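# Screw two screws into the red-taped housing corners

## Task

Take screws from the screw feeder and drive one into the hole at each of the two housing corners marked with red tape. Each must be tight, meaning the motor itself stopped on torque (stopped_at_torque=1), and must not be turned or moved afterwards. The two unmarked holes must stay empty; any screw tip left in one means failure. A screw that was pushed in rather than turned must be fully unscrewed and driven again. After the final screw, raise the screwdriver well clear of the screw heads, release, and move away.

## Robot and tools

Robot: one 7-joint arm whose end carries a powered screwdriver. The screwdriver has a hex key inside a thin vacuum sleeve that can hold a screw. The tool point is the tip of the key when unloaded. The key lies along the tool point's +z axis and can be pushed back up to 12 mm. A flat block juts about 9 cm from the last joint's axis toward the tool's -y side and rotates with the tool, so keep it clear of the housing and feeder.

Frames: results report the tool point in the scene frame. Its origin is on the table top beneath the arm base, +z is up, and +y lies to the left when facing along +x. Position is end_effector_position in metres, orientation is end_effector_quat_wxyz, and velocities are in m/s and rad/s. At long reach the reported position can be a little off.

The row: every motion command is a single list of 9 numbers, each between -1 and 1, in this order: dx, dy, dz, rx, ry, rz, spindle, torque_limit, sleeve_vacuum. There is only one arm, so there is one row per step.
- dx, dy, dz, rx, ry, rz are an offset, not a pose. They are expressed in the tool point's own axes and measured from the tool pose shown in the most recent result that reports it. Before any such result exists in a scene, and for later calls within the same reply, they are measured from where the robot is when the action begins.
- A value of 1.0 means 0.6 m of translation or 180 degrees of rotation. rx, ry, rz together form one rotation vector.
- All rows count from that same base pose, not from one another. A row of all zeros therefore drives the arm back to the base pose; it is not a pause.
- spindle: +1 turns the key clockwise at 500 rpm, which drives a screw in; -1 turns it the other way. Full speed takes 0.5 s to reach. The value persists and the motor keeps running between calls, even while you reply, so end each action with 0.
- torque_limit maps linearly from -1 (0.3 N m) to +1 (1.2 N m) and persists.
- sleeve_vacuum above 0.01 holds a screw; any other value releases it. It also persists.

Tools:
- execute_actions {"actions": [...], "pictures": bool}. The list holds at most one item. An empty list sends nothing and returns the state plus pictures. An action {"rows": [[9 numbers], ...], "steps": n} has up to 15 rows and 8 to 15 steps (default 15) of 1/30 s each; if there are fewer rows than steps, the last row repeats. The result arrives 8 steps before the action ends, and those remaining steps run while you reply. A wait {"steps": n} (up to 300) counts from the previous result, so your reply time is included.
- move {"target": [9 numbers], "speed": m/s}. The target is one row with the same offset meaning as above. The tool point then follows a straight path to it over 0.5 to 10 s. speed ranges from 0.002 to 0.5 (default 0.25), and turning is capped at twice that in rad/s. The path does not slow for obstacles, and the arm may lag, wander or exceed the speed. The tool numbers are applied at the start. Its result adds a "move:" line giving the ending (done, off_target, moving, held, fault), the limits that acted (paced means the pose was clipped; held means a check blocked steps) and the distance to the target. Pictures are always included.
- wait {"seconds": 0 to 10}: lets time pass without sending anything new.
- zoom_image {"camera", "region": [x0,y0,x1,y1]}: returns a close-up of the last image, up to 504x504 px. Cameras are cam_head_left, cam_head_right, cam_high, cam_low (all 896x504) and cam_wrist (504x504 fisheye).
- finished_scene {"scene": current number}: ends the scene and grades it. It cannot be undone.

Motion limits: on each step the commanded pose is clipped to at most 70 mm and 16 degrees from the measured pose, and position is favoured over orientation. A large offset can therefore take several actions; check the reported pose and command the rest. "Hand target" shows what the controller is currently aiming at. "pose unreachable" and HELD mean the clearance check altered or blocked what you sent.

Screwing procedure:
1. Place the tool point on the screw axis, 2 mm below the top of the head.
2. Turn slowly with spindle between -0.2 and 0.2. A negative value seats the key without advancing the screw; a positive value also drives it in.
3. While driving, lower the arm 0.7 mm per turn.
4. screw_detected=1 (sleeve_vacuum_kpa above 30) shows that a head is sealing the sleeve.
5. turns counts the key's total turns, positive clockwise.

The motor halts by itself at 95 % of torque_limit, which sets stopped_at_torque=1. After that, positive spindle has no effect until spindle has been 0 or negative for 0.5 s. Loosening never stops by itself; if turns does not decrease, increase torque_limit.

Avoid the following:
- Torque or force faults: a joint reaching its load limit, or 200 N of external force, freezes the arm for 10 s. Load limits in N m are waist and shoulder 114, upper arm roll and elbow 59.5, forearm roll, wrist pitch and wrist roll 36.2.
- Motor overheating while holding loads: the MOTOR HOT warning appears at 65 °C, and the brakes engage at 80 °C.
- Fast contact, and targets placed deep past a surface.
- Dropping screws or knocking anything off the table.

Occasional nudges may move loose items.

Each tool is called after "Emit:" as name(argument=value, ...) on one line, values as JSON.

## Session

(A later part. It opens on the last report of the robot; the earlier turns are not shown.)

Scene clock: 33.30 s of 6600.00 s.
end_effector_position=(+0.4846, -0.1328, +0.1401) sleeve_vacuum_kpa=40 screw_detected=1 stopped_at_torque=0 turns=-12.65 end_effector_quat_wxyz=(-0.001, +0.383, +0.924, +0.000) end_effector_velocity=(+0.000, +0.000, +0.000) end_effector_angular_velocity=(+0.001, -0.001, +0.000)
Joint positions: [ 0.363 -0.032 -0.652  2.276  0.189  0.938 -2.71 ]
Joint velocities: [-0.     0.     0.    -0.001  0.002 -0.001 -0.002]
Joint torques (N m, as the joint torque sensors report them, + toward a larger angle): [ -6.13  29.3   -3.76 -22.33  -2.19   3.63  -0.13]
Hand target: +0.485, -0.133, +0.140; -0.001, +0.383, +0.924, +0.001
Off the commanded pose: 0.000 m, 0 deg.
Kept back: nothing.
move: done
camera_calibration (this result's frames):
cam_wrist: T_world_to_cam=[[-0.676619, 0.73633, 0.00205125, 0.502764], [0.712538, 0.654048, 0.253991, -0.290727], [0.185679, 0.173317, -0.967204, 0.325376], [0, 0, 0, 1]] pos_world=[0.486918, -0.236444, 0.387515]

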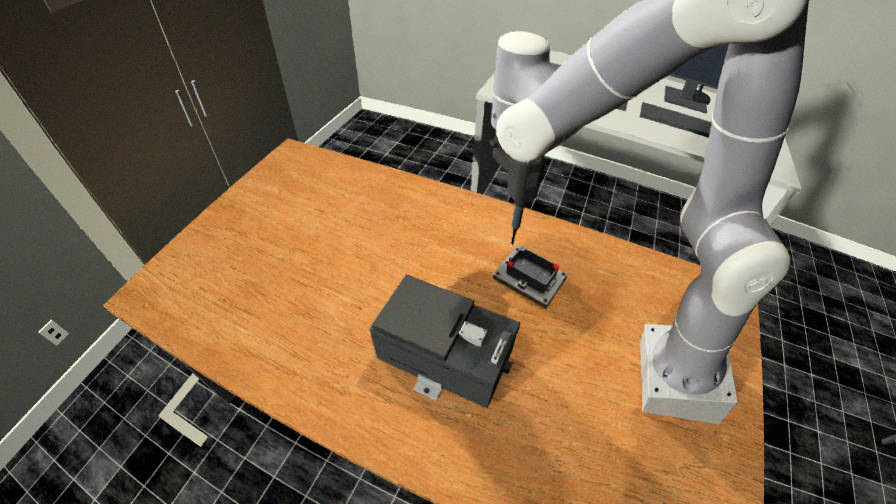

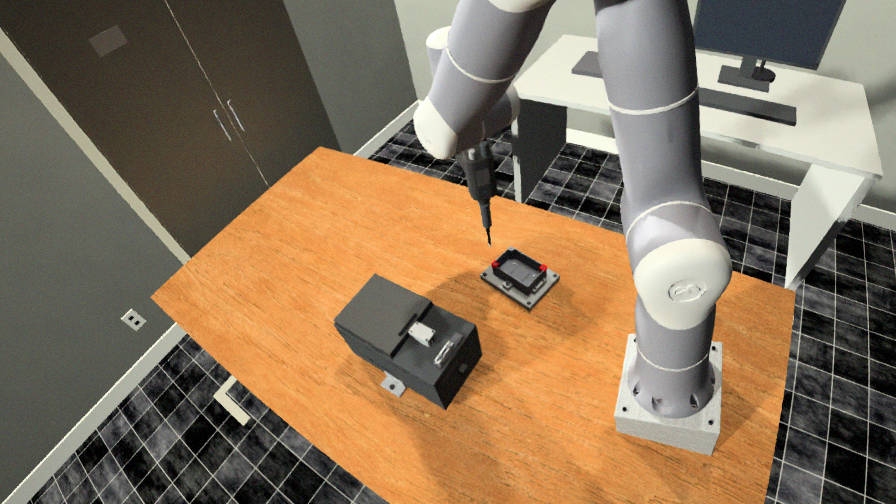

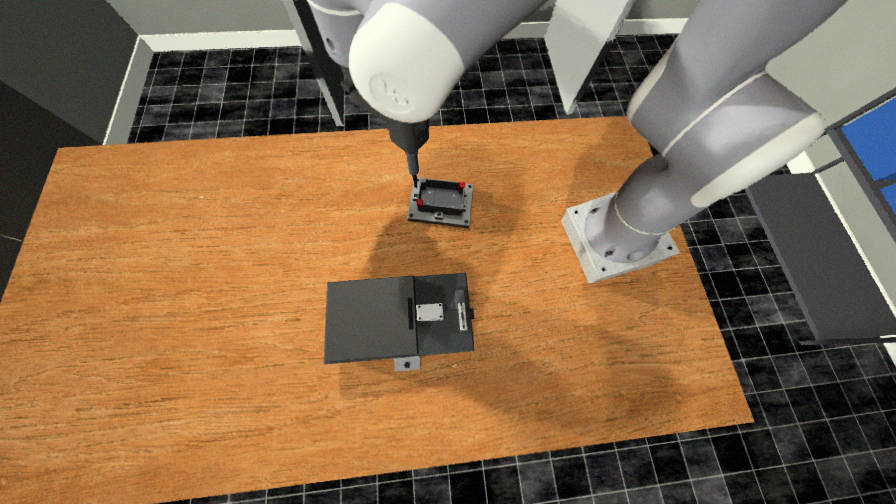

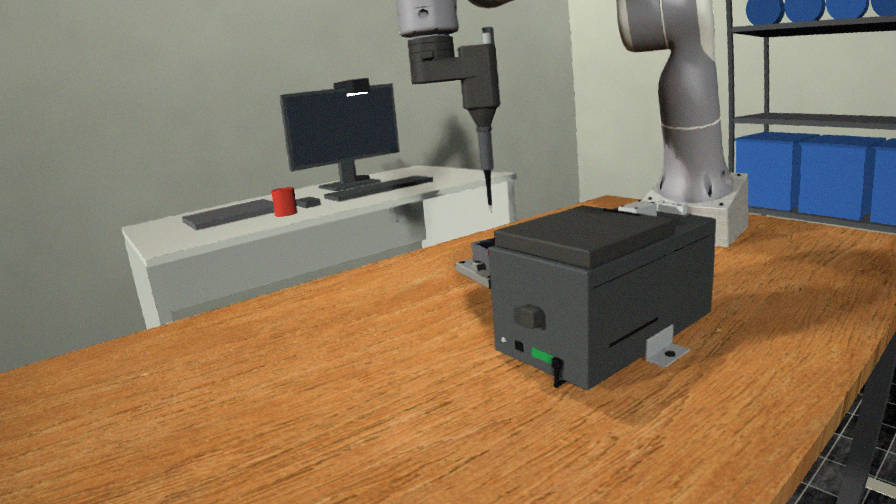

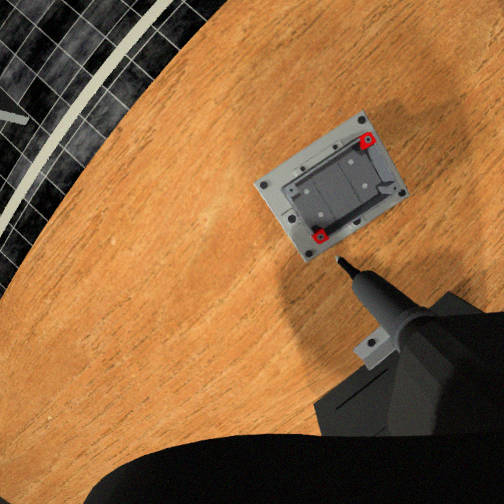

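Emit:
move(target=[-0.002,-0.0135,0.067,0,0,0,0,0,1], speed=0.08)

Emit:
zoom_image(camera="cam_wrist", region=[300, 220, 380, 300])

Emit:
zoom_image(camera="cam_low", region=[450, 200, 530, 280])

Emit:
zoom_image(camera="cam_head_left", region=[480, 225, 540, 285])

Emit:
zoom_image(camera="cam_head_right", region=[465, 225, 525, 285])

Emit:
zoom_image(camera="cam_high", region=[390, 165, 450, 225])

Scene clock: 34.70 s of 6600.00 s.
end_effector_position=(+0.4795, -0.1394, +0.0998) sleeve_vacuum_kpa=40 screw_detected=1 stopped_at_torque=0 turns=-12.65 end_effector_quat_wxyz=(-0.001, +0.383, +0.924, +0.000) end_effector_velocity=(-0.000, +0.000, -0.000) end_effector_angular_velocity=(+0.001, +0.000, -0.001)
Joint positions: [ 0.345 -0.174 -0.642  2.246  0.366  1.003 -2.853]
Joint velocities: [ 0.    -0.     0.     0.     0.001 -0.     0.   ]
Joint torques (N m, as the joint torque sensors report them, + toward a larger angle): [ -5.97  32.42  -4.83 -18.96  -1.84   3.35  -0.31]
Hand target: +0.480, -0.139, +0.100; -0.001, +0.383, +0.924, +0.000
Off the commanded pose: 0.000 m, 0 deg.
Kept back: nothing.
move: done
camera_calibration (this result's frames):
cam_wrist: T_world_to_cam=[[-0.676565, 0.73638, 0.0020614, 0.50428], [0.712657, 0.654059, 0.253627, -0.27252], [0.185417, 0.173064, -0.9673, 0.288636], [0, 0, 0, 1]] pos_world=[0.481874, -0.24305, 0.347276]

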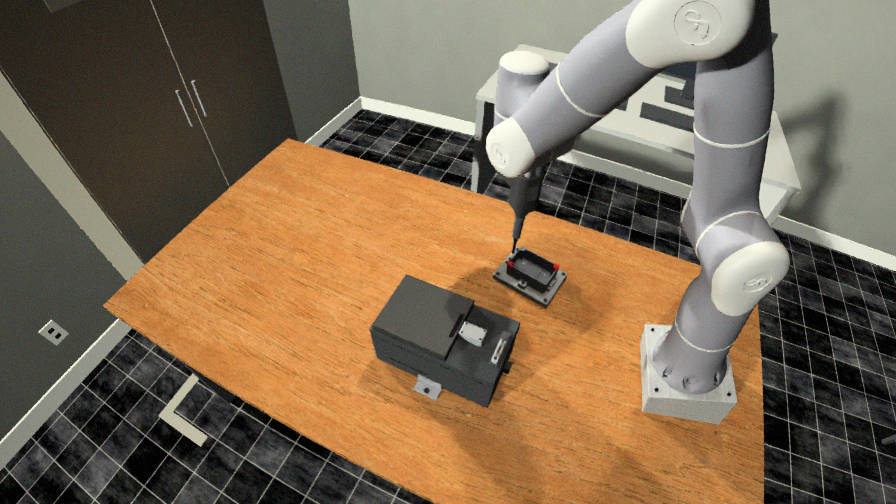

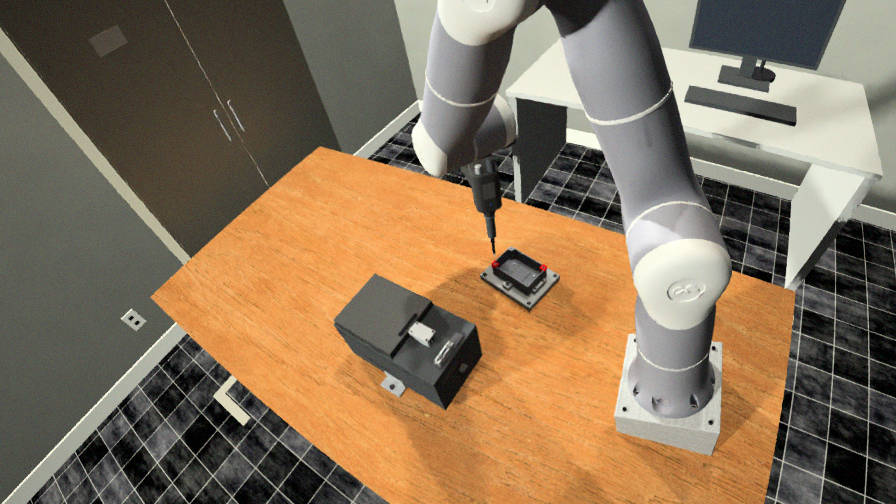

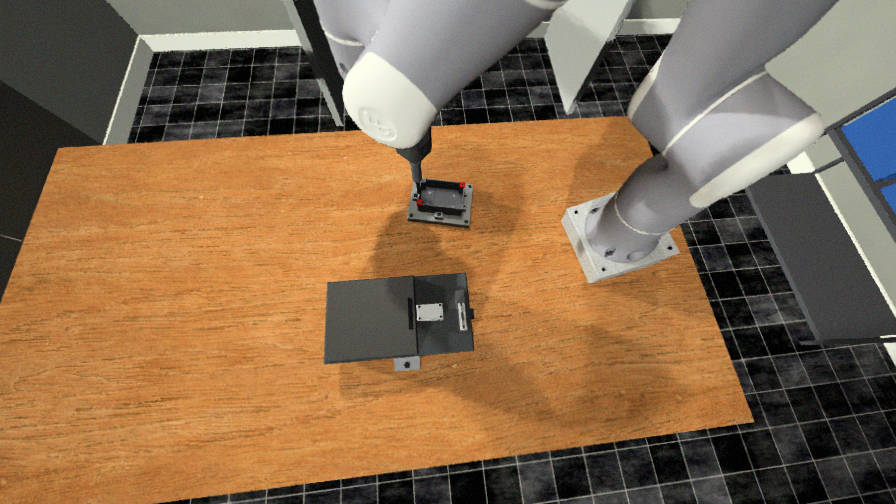

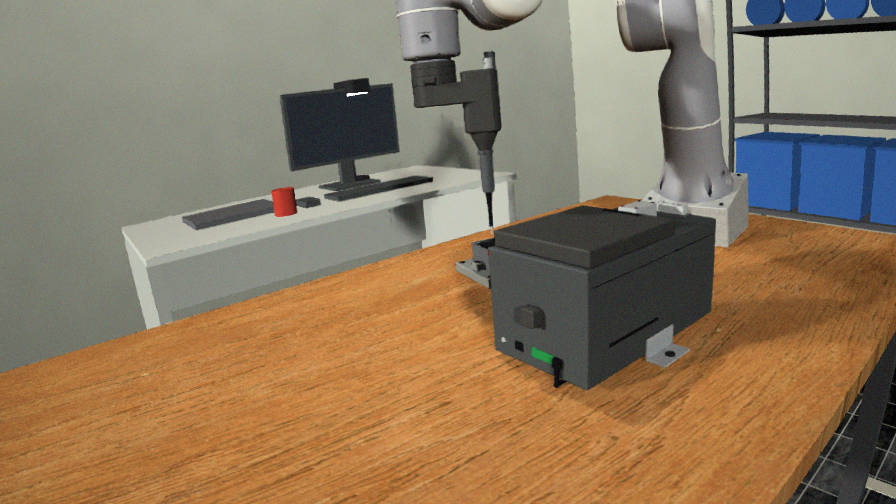

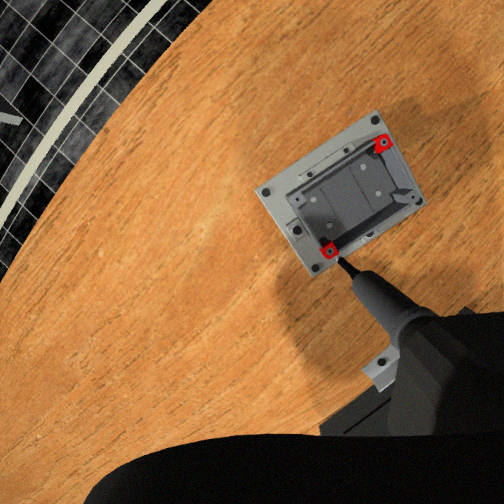

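Region (300, 220, 380, 300) of cam_wrist's 504x504 image, scaled by 6.300, with more detail than that image has.

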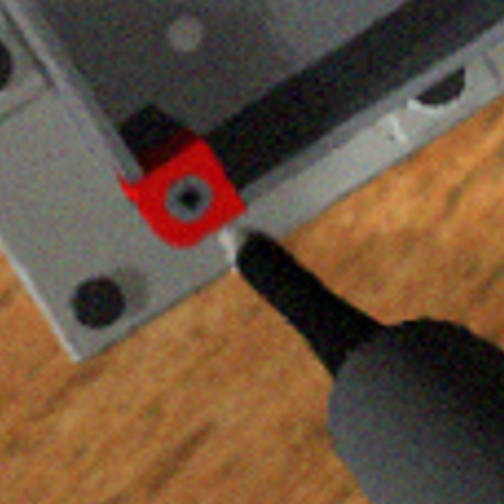

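Region (450, 200, 530, 280) of cam_low's 896x504 image, scaled by 6.300, with more detail than that image has.

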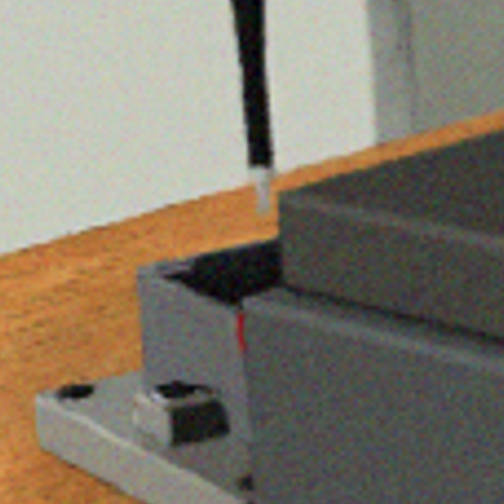

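Region (480, 225, 540, 285) of cam_head_left's 896x504 image, scaled by 8.400, with more detail than that image has.

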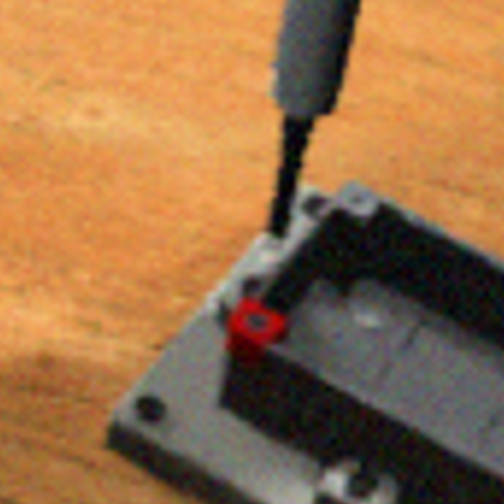

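Region (465, 225, 525, 285) of cam_head_right's 896x504 image, scaled by 8.400, with more detail than that image has.

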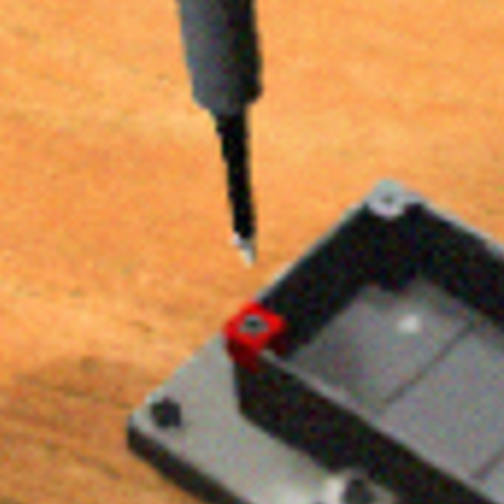

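Region (390, 165, 450, 225) of cam_high's 896x504 image, scaled by 8.400, with more detail than that image has.

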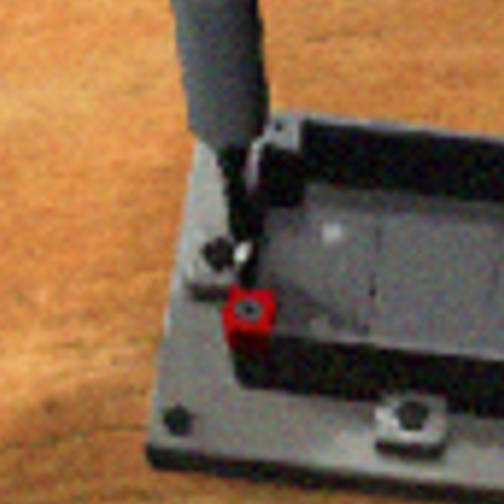

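Emit:
move(target=[0,0,0,0,0,0.25,0,0,1], speed=0.3)

Emit:
zoom_image(camera="cam_wrist", region=[300, 220, 380, 300])

Scene clock: 36.60 s of 6600.00 s.
end_effector_position=(+0.4796, -0.1394, +0.0998) sleeve_vacuum_kpa=40 screw_detected=1 stopped_at_torque=0 turns=-12.65 end_effector_quat_wxyz=(-0.001, +0.707, +0.707, -0.000) end_effector_velocity=(-0.000, -0.000, -0.000) end_effector_angular_velocity=(-0.000, +0.001, -0.001)
Joint positions: [ 0.401 -0.107 -0.769  2.367  0.372  1.054 -2.163]
Joint velocities: [-0.     0.     0.     0.001 -0.001  0.     0.002]
Joint torques (N m, as the joint torque sensors report them, + toward a larger angle): [ -5.87  27.6   -5.5  -17.    -3.37   4.39   0.49]
Hand target: +0.480, -0.139, +0.100; -0.001, +0.707, +0.707, -0.000
Off the commanded pose: 0.000 m, 0 deg.
Kept back: nothing.
move: done
camera_calibration (this result's frames):
cam_wrist: T_world_to_cam=[[0.0422784, 0.999105, 0.00129766, 0.196236], [0.966752, -0.0412371, 0.252371, -0.491247], [0.252198, -0.00941532, -0.96763, 0.231209], [0, 0, 0, 1]] pos_world=[0.408307, -0.214141, 0.347447]

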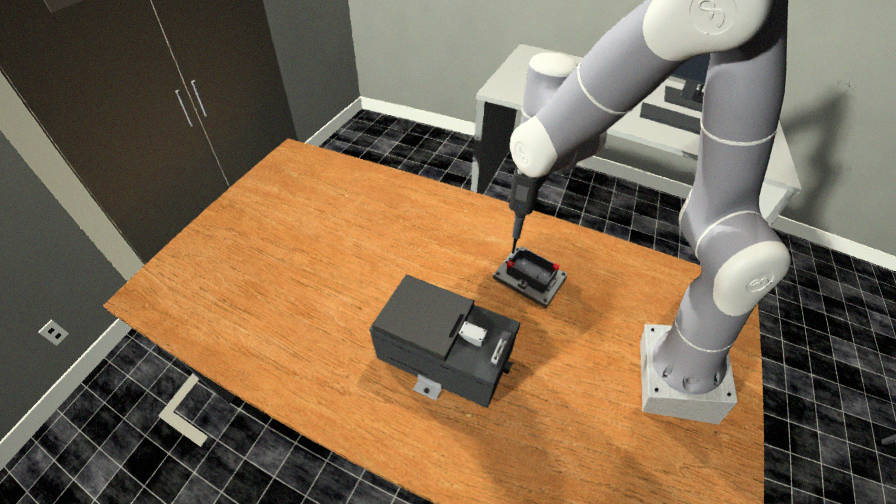

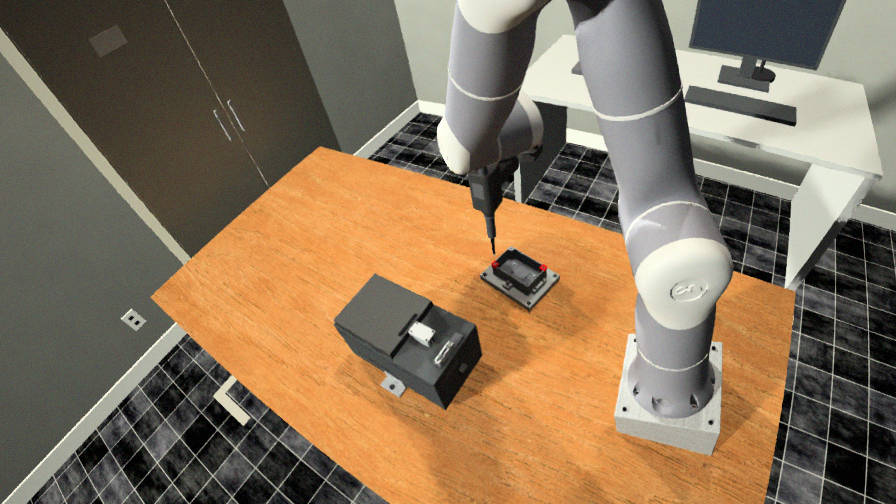

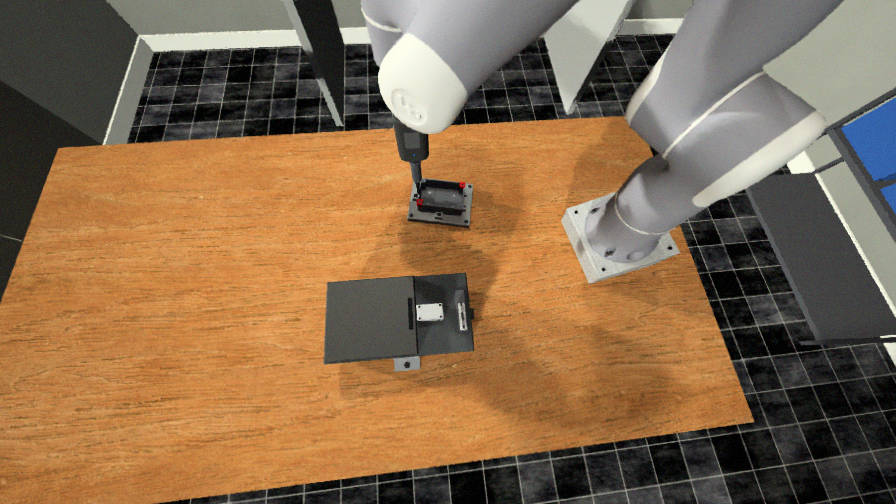

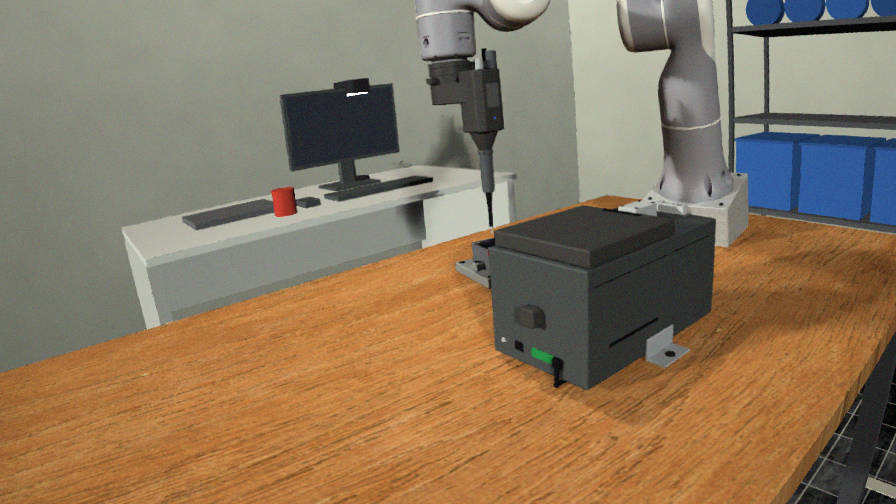

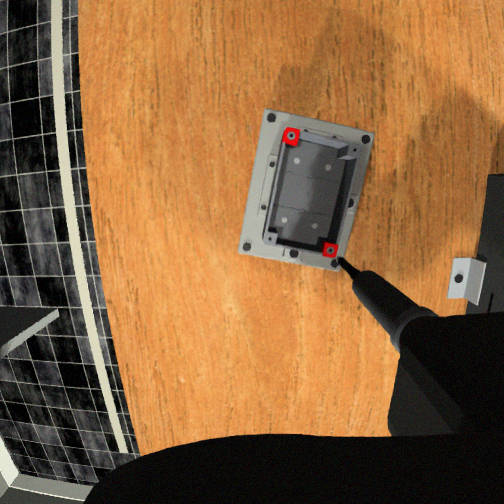

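Region (300, 220, 380, 300) of cam_wrist's 504x504 image, scaled by 6.300, with more detail than that image has.

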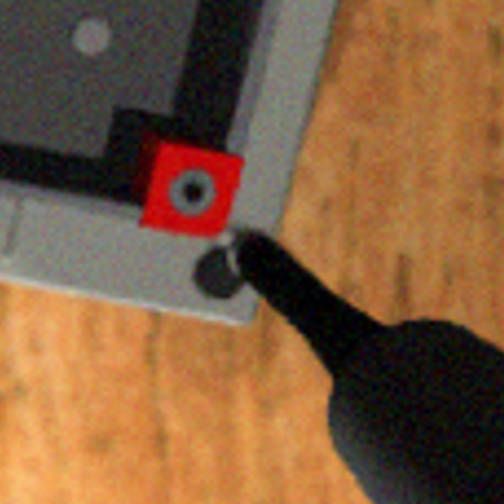

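Emit:
move(target=[0.0029,0.0004,0.0367,0,0,0,0,0,1], speed=0.04)

Emit:
zoom_image(camera="cam_wrist", region=[300, 220, 380, 300])

Emit:
zoom_image(camera="cam_head_left", region=[490, 240, 530, 280])

Emit:
zoom_image(camera="cam_head_right", region=[475, 240, 515, 280])

Emit:
zoom_image(camera="cam_high", region=[400, 180, 440, 220])

Scene clock: 38.00 s of 6600.00 s.
end_effector_position=(+0.4796, -0.1377, +0.0778) sleeve_vacuum_kpa=40 screw_detected=1 stopped_at_torque=0 turns=-12.65 end_effector_quat_wxyz=(-0.001, +0.707, +0.707, -0.000) end_effector_velocity=(+0.000, +0.000, +0.000) end_effector_angular_velocity=(+0.000, -0.001, +0.001)
Joint positions: [ 0.377 -0.203 -0.732  2.328  0.508  1.069 -2.257]
Joint velocities: [ 0.     0.     0.    -0.     0.001  0.    -0.001]
Joint torques (N m, as the joint torque sensors report them, + toward a larger angle): [ -6.17  29.55  -5.26 -16.28  -1.52   4.01  -0.33]
Hand target: +0.480, -0.138, +0.078; -0.001, +0.707, +0.707, -0.000
Off the commanded pose: 0.000 m, 0 deg.
Kept back: nothing.
move: done
camera_calibration (this result's frames):
cam_wrist: T_world_to_cam=[[0.0423342, 0.999103, 0.00111709, 0.194594], [0.966824, -0.0412484, 0.25209, -0.48567], [0.25191, -0.00959199, -0.967703, 0.210005], [0, 0, 0, 1]] pos_world=[0.408418, -0.212439, 0.325438]

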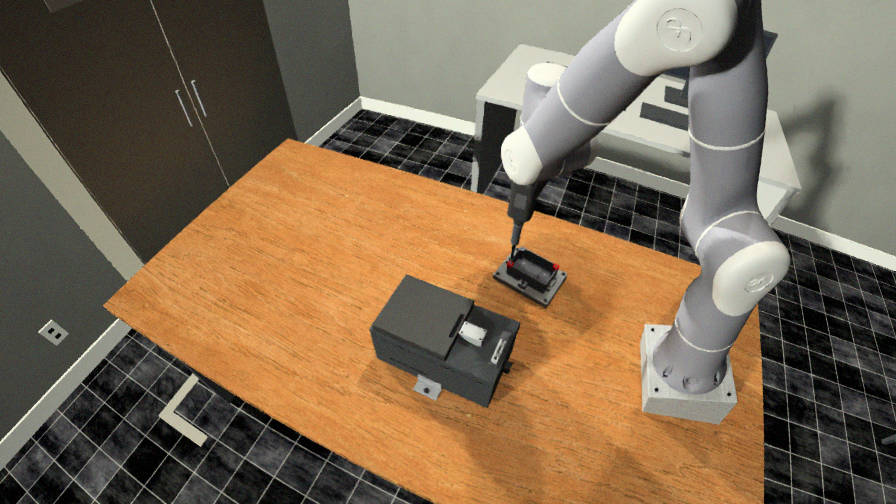

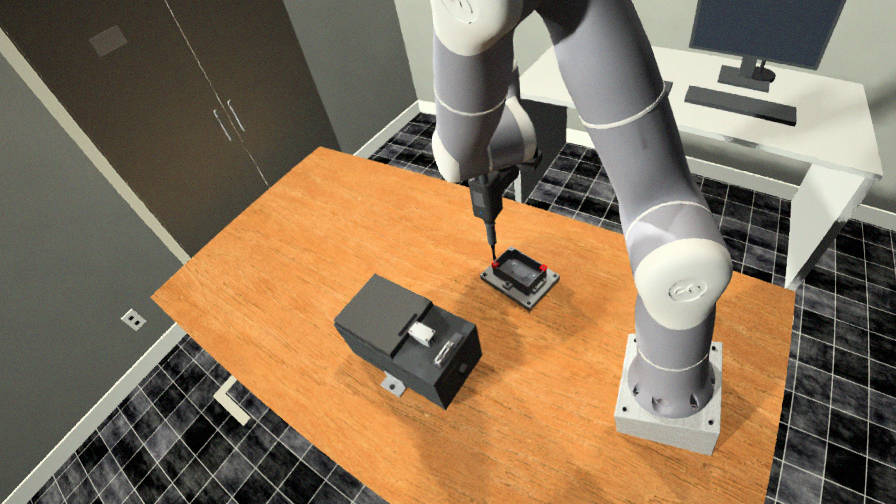

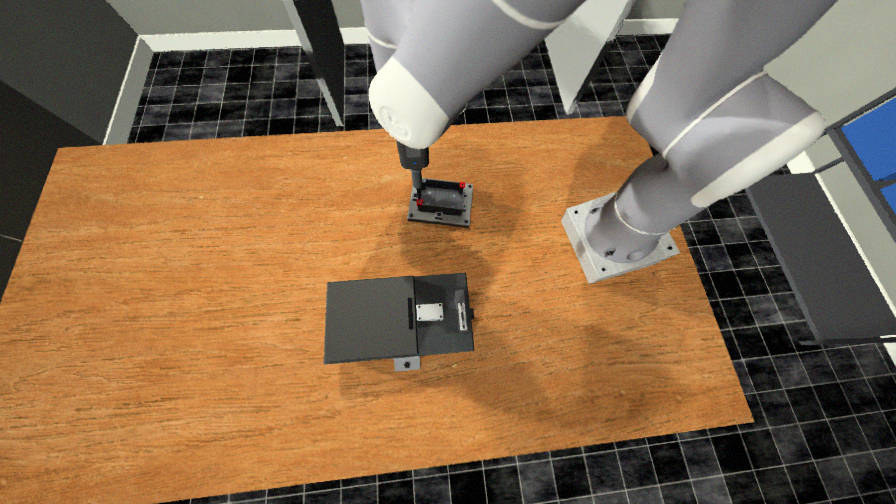

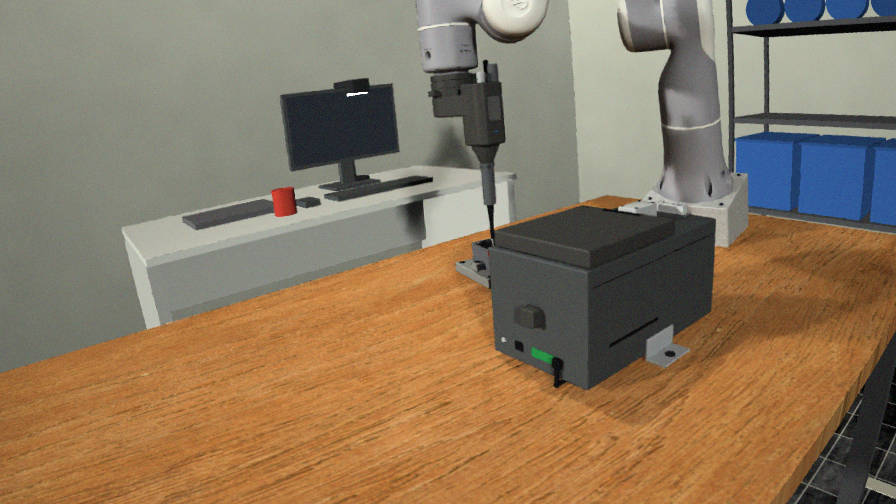

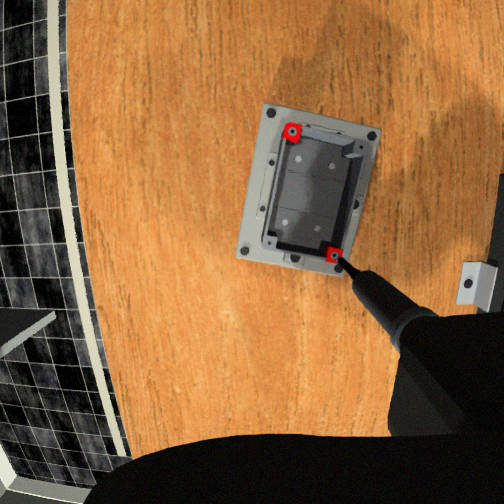

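Region (300, 220, 380, 300) of cam_wrist's 504x504 image, scaled by 6.300, with more detail than that image has.

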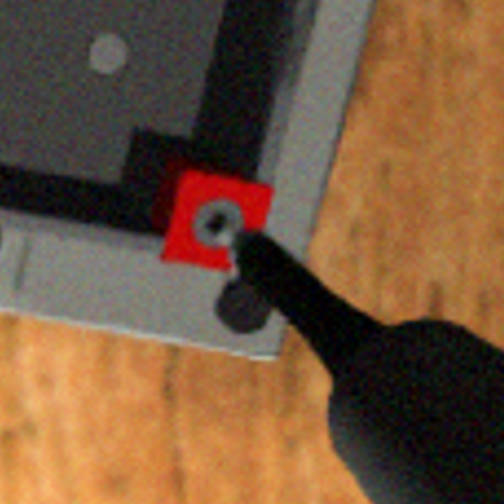

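Region (490, 240, 530, 280) of cam_head_left's 896x504 image, scaled by 12.600, with more detail than that image has.

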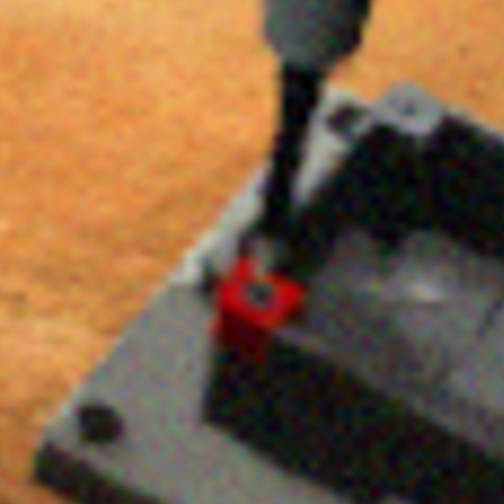

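Region (475, 240, 515, 280) of cam_head_right's 896x504 image, scaled by 12.600, with more detail than that image has.

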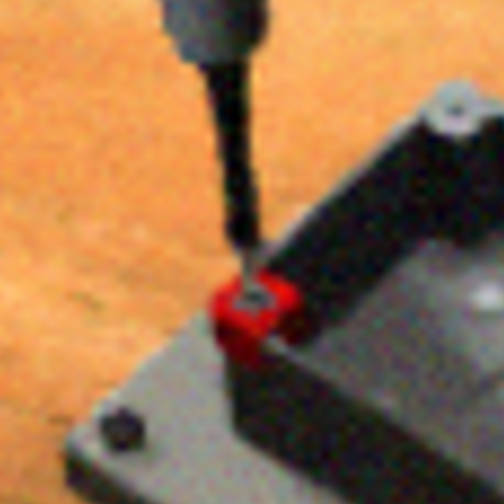

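Region (400, 180, 440, 220) of cam_high's 896x504 image, scaled by 12.600, with more detail than that image has.

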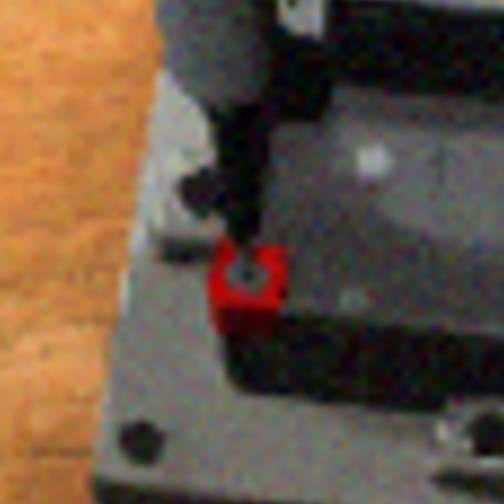

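Emit:
move(target=[0,0,0.0075,0,0,0,0,0,1], speed=0.01)

Emit:
move(target=[0,0,0.024,0,0,0,0.35,0,1], speed=0.003)

Emit:
zoom_image(camera="cam_head_right", region=[475, 240, 515, 280])

Scene clock: 39.07 s of 6600.00 s.
end_effector_position=(+0.4794, -0.1378, +0.0733) sleeve_vacuum_kpa=40 screw_detected=1 stopped_at_torque=0 turns=-12.65 end_effector_quat_wxyz=(-0.001, +0.707, +0.707, -0.000) end_effector_velocity=(+0.000, -0.000, +0.000) end_effector_angular_velocity=(-0.000, -0.001, -0.001)
Joint positions: [ 0.369 -0.222 -0.723  2.32   0.533  1.072 -2.274]
Joint velocities: [-0.    -0.    -0.    -0.     0.001  0.001  0.   ]
Joint torques (N m, as the joint torque sensors report them, + toward a larger angle): [ -6.1   29.78  -5.61 -16.21  -1.4    4.24  -0.39]
Hand target: +0.480, -0.138, +0.073; -0.001, +0.707, +0.707, -0.000
Off the commanded pose: 0.000 m, 0 deg.
Kept back: nothing.
move: done
camera_calibration (this result's frames):
cam_wrist: T_world_to_cam=[[0.0423022, 0.999104, 0.00102333, 0.194685], [0.966911, -0.041197, 0.251766, -0.484389], [0.251583, -0.00966082, -0.967787, 0.205848], [0, 0, 0, 1]] pos_world=[0.408337, -0.212478, 0.320971]

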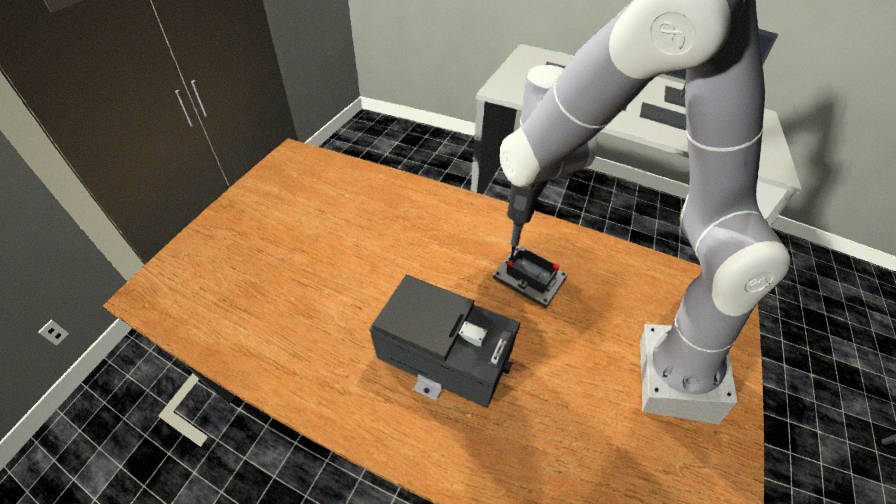

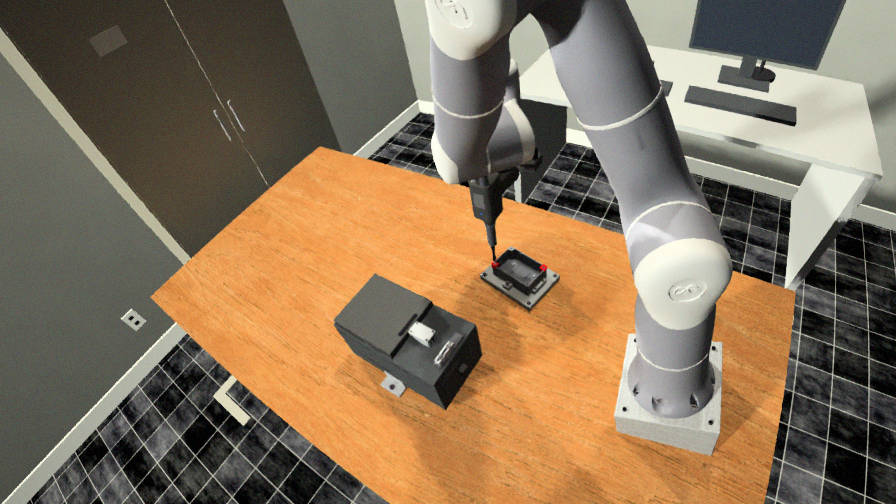

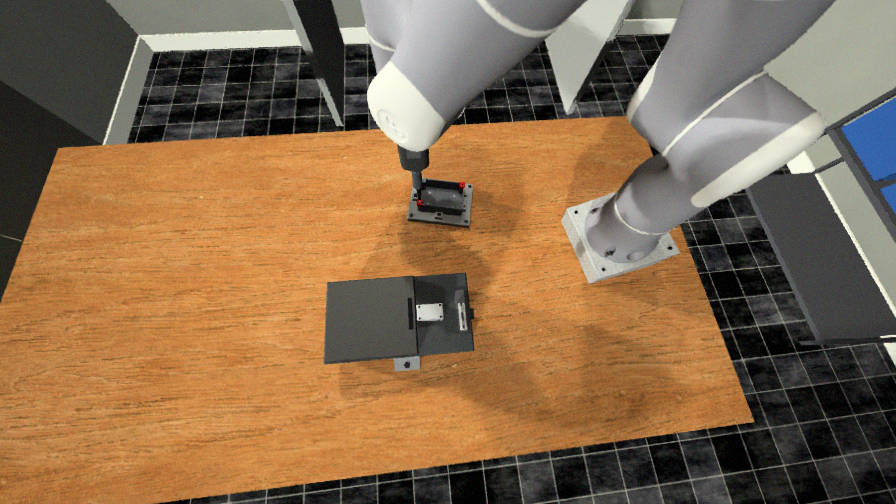

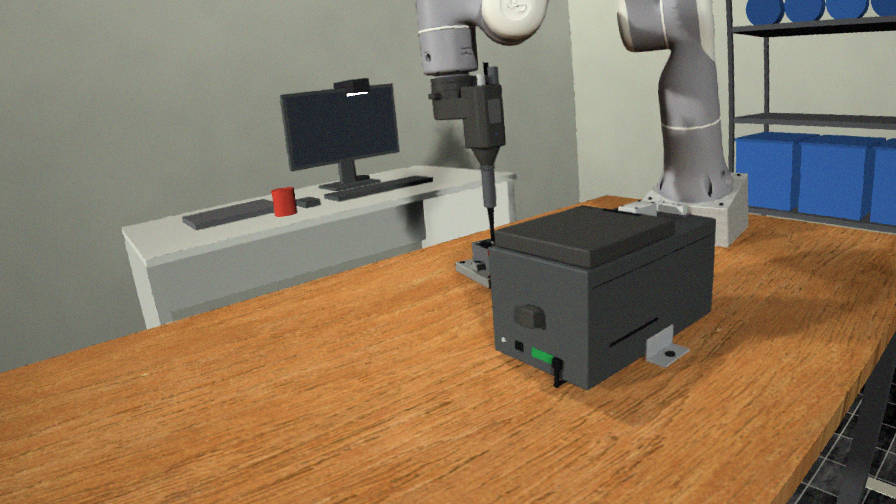

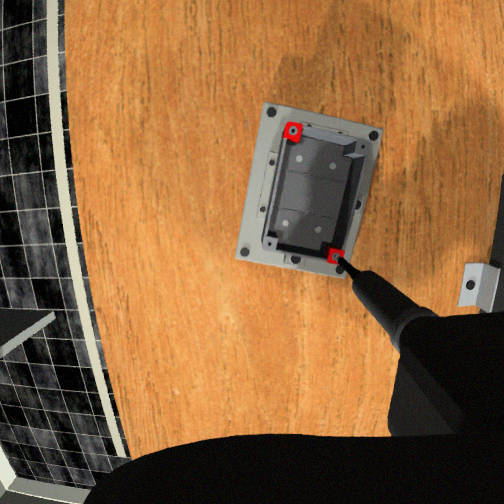

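Scene clock: 44.10 s of 6600.00 s.
end_effector_position=(+0.4795, -0.1379, +0.0590) sleeve_vacuum_kpa=40 screw_detected=1 stopped_at_torque=0 turns=1.82 end_effector_quat_wxyz=(-0.001, +0.707, +0.707, -0.000) end_effector_velocity=(+0.000, +0.000, -0.000) end_effector_angular_velocity=(+0.000, -0.000, +0.001)
Joint positions: [ 0.343 -0.278 -0.691  2.293  0.607  1.08  -2.326]
Joint velocities: [ 0.    -0.     0.    -0.     0.     0.    -0.001]
Joint torques (N m, as the joint torque sensors report them, + toward a larger angle): [ -5.74  29.81  -5.67 -13.81  -1.42   4.01  -0.34]
Hand target: +0.479, -0.138, +0.059; -0.001, +0.707, +0.707, -0.000
Off the commanded pose: 0.000 m, 0 deg.
Kept back: nothing.
move: done
camera_calibration (this result's frames):
cam_wrist: T_world_to_cam=[[0.0423429, 0.999103, 0.000836056, 0.194855], [0.966872, -0.0411877, 0.251918, -0.480836], [0.251726, -0.00985858, -0.967748, 0.191935], [0, 0, 0, 1]] pos_world=[0.40834, -0.212592, 0.306713]

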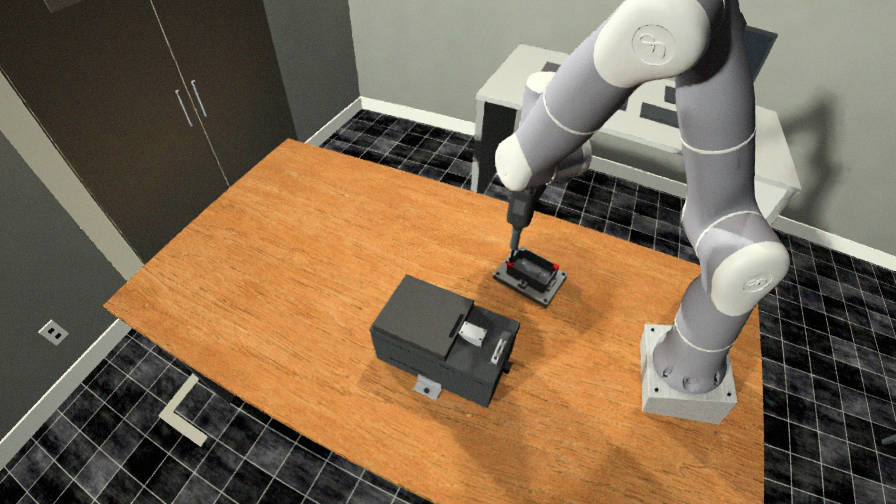

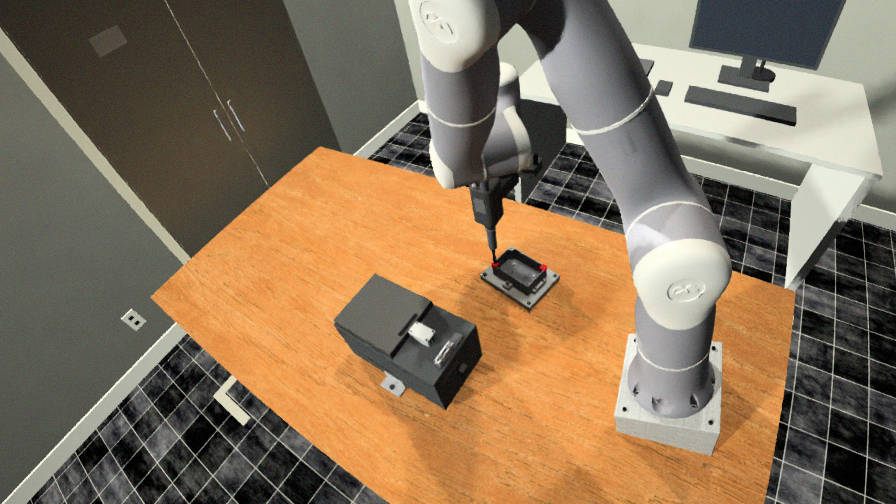

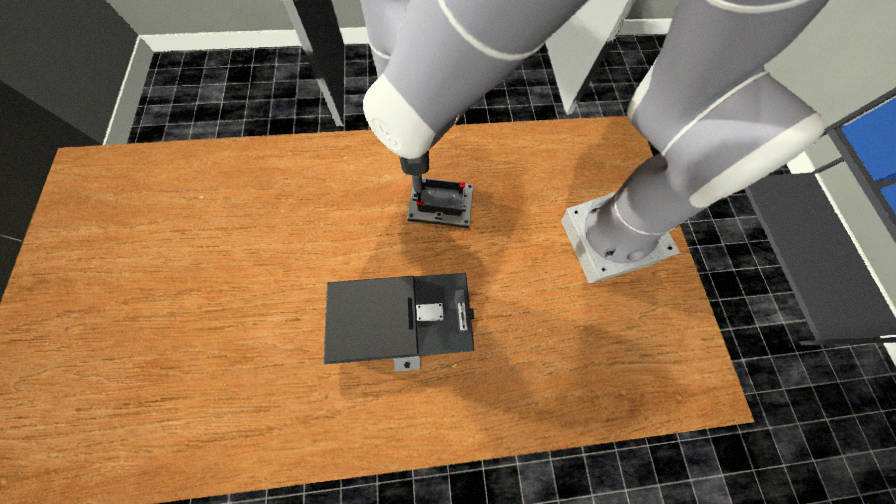

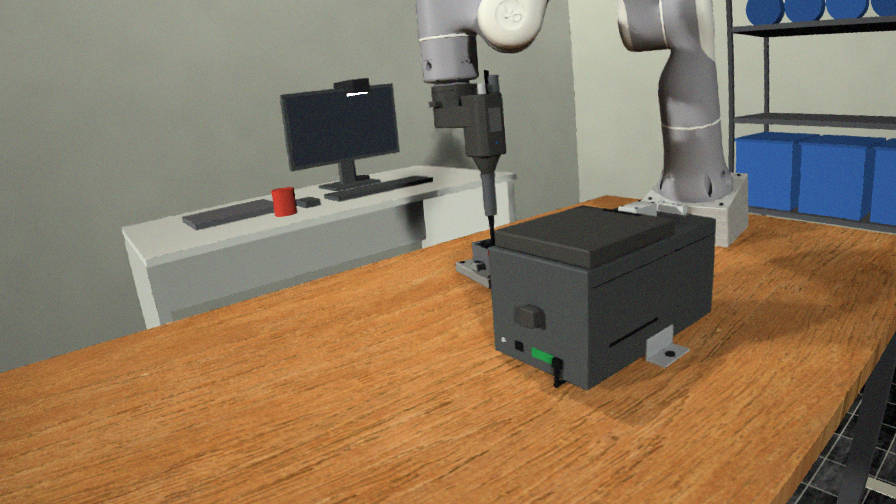

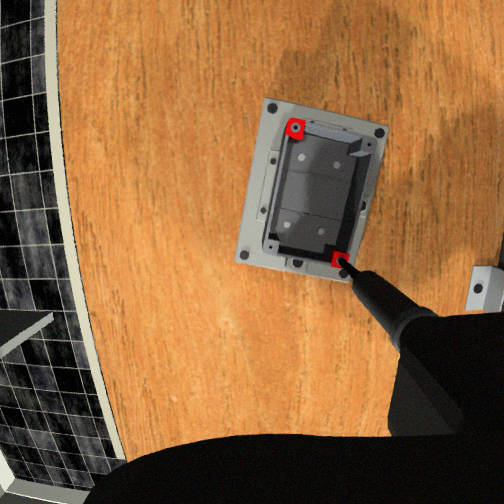

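Region (475, 240, 515, 280) of cam_head_right's 896x504 image, scaled by 12.600, with more detail than that image has.

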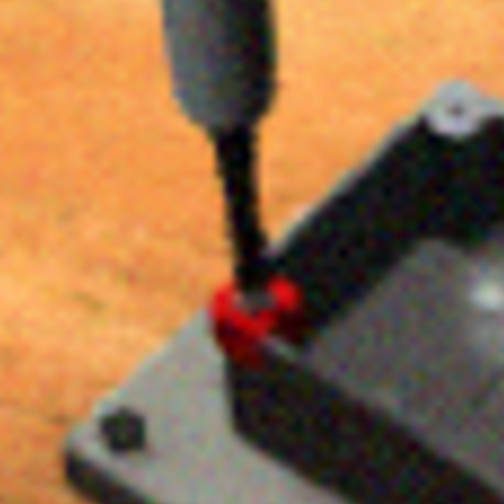

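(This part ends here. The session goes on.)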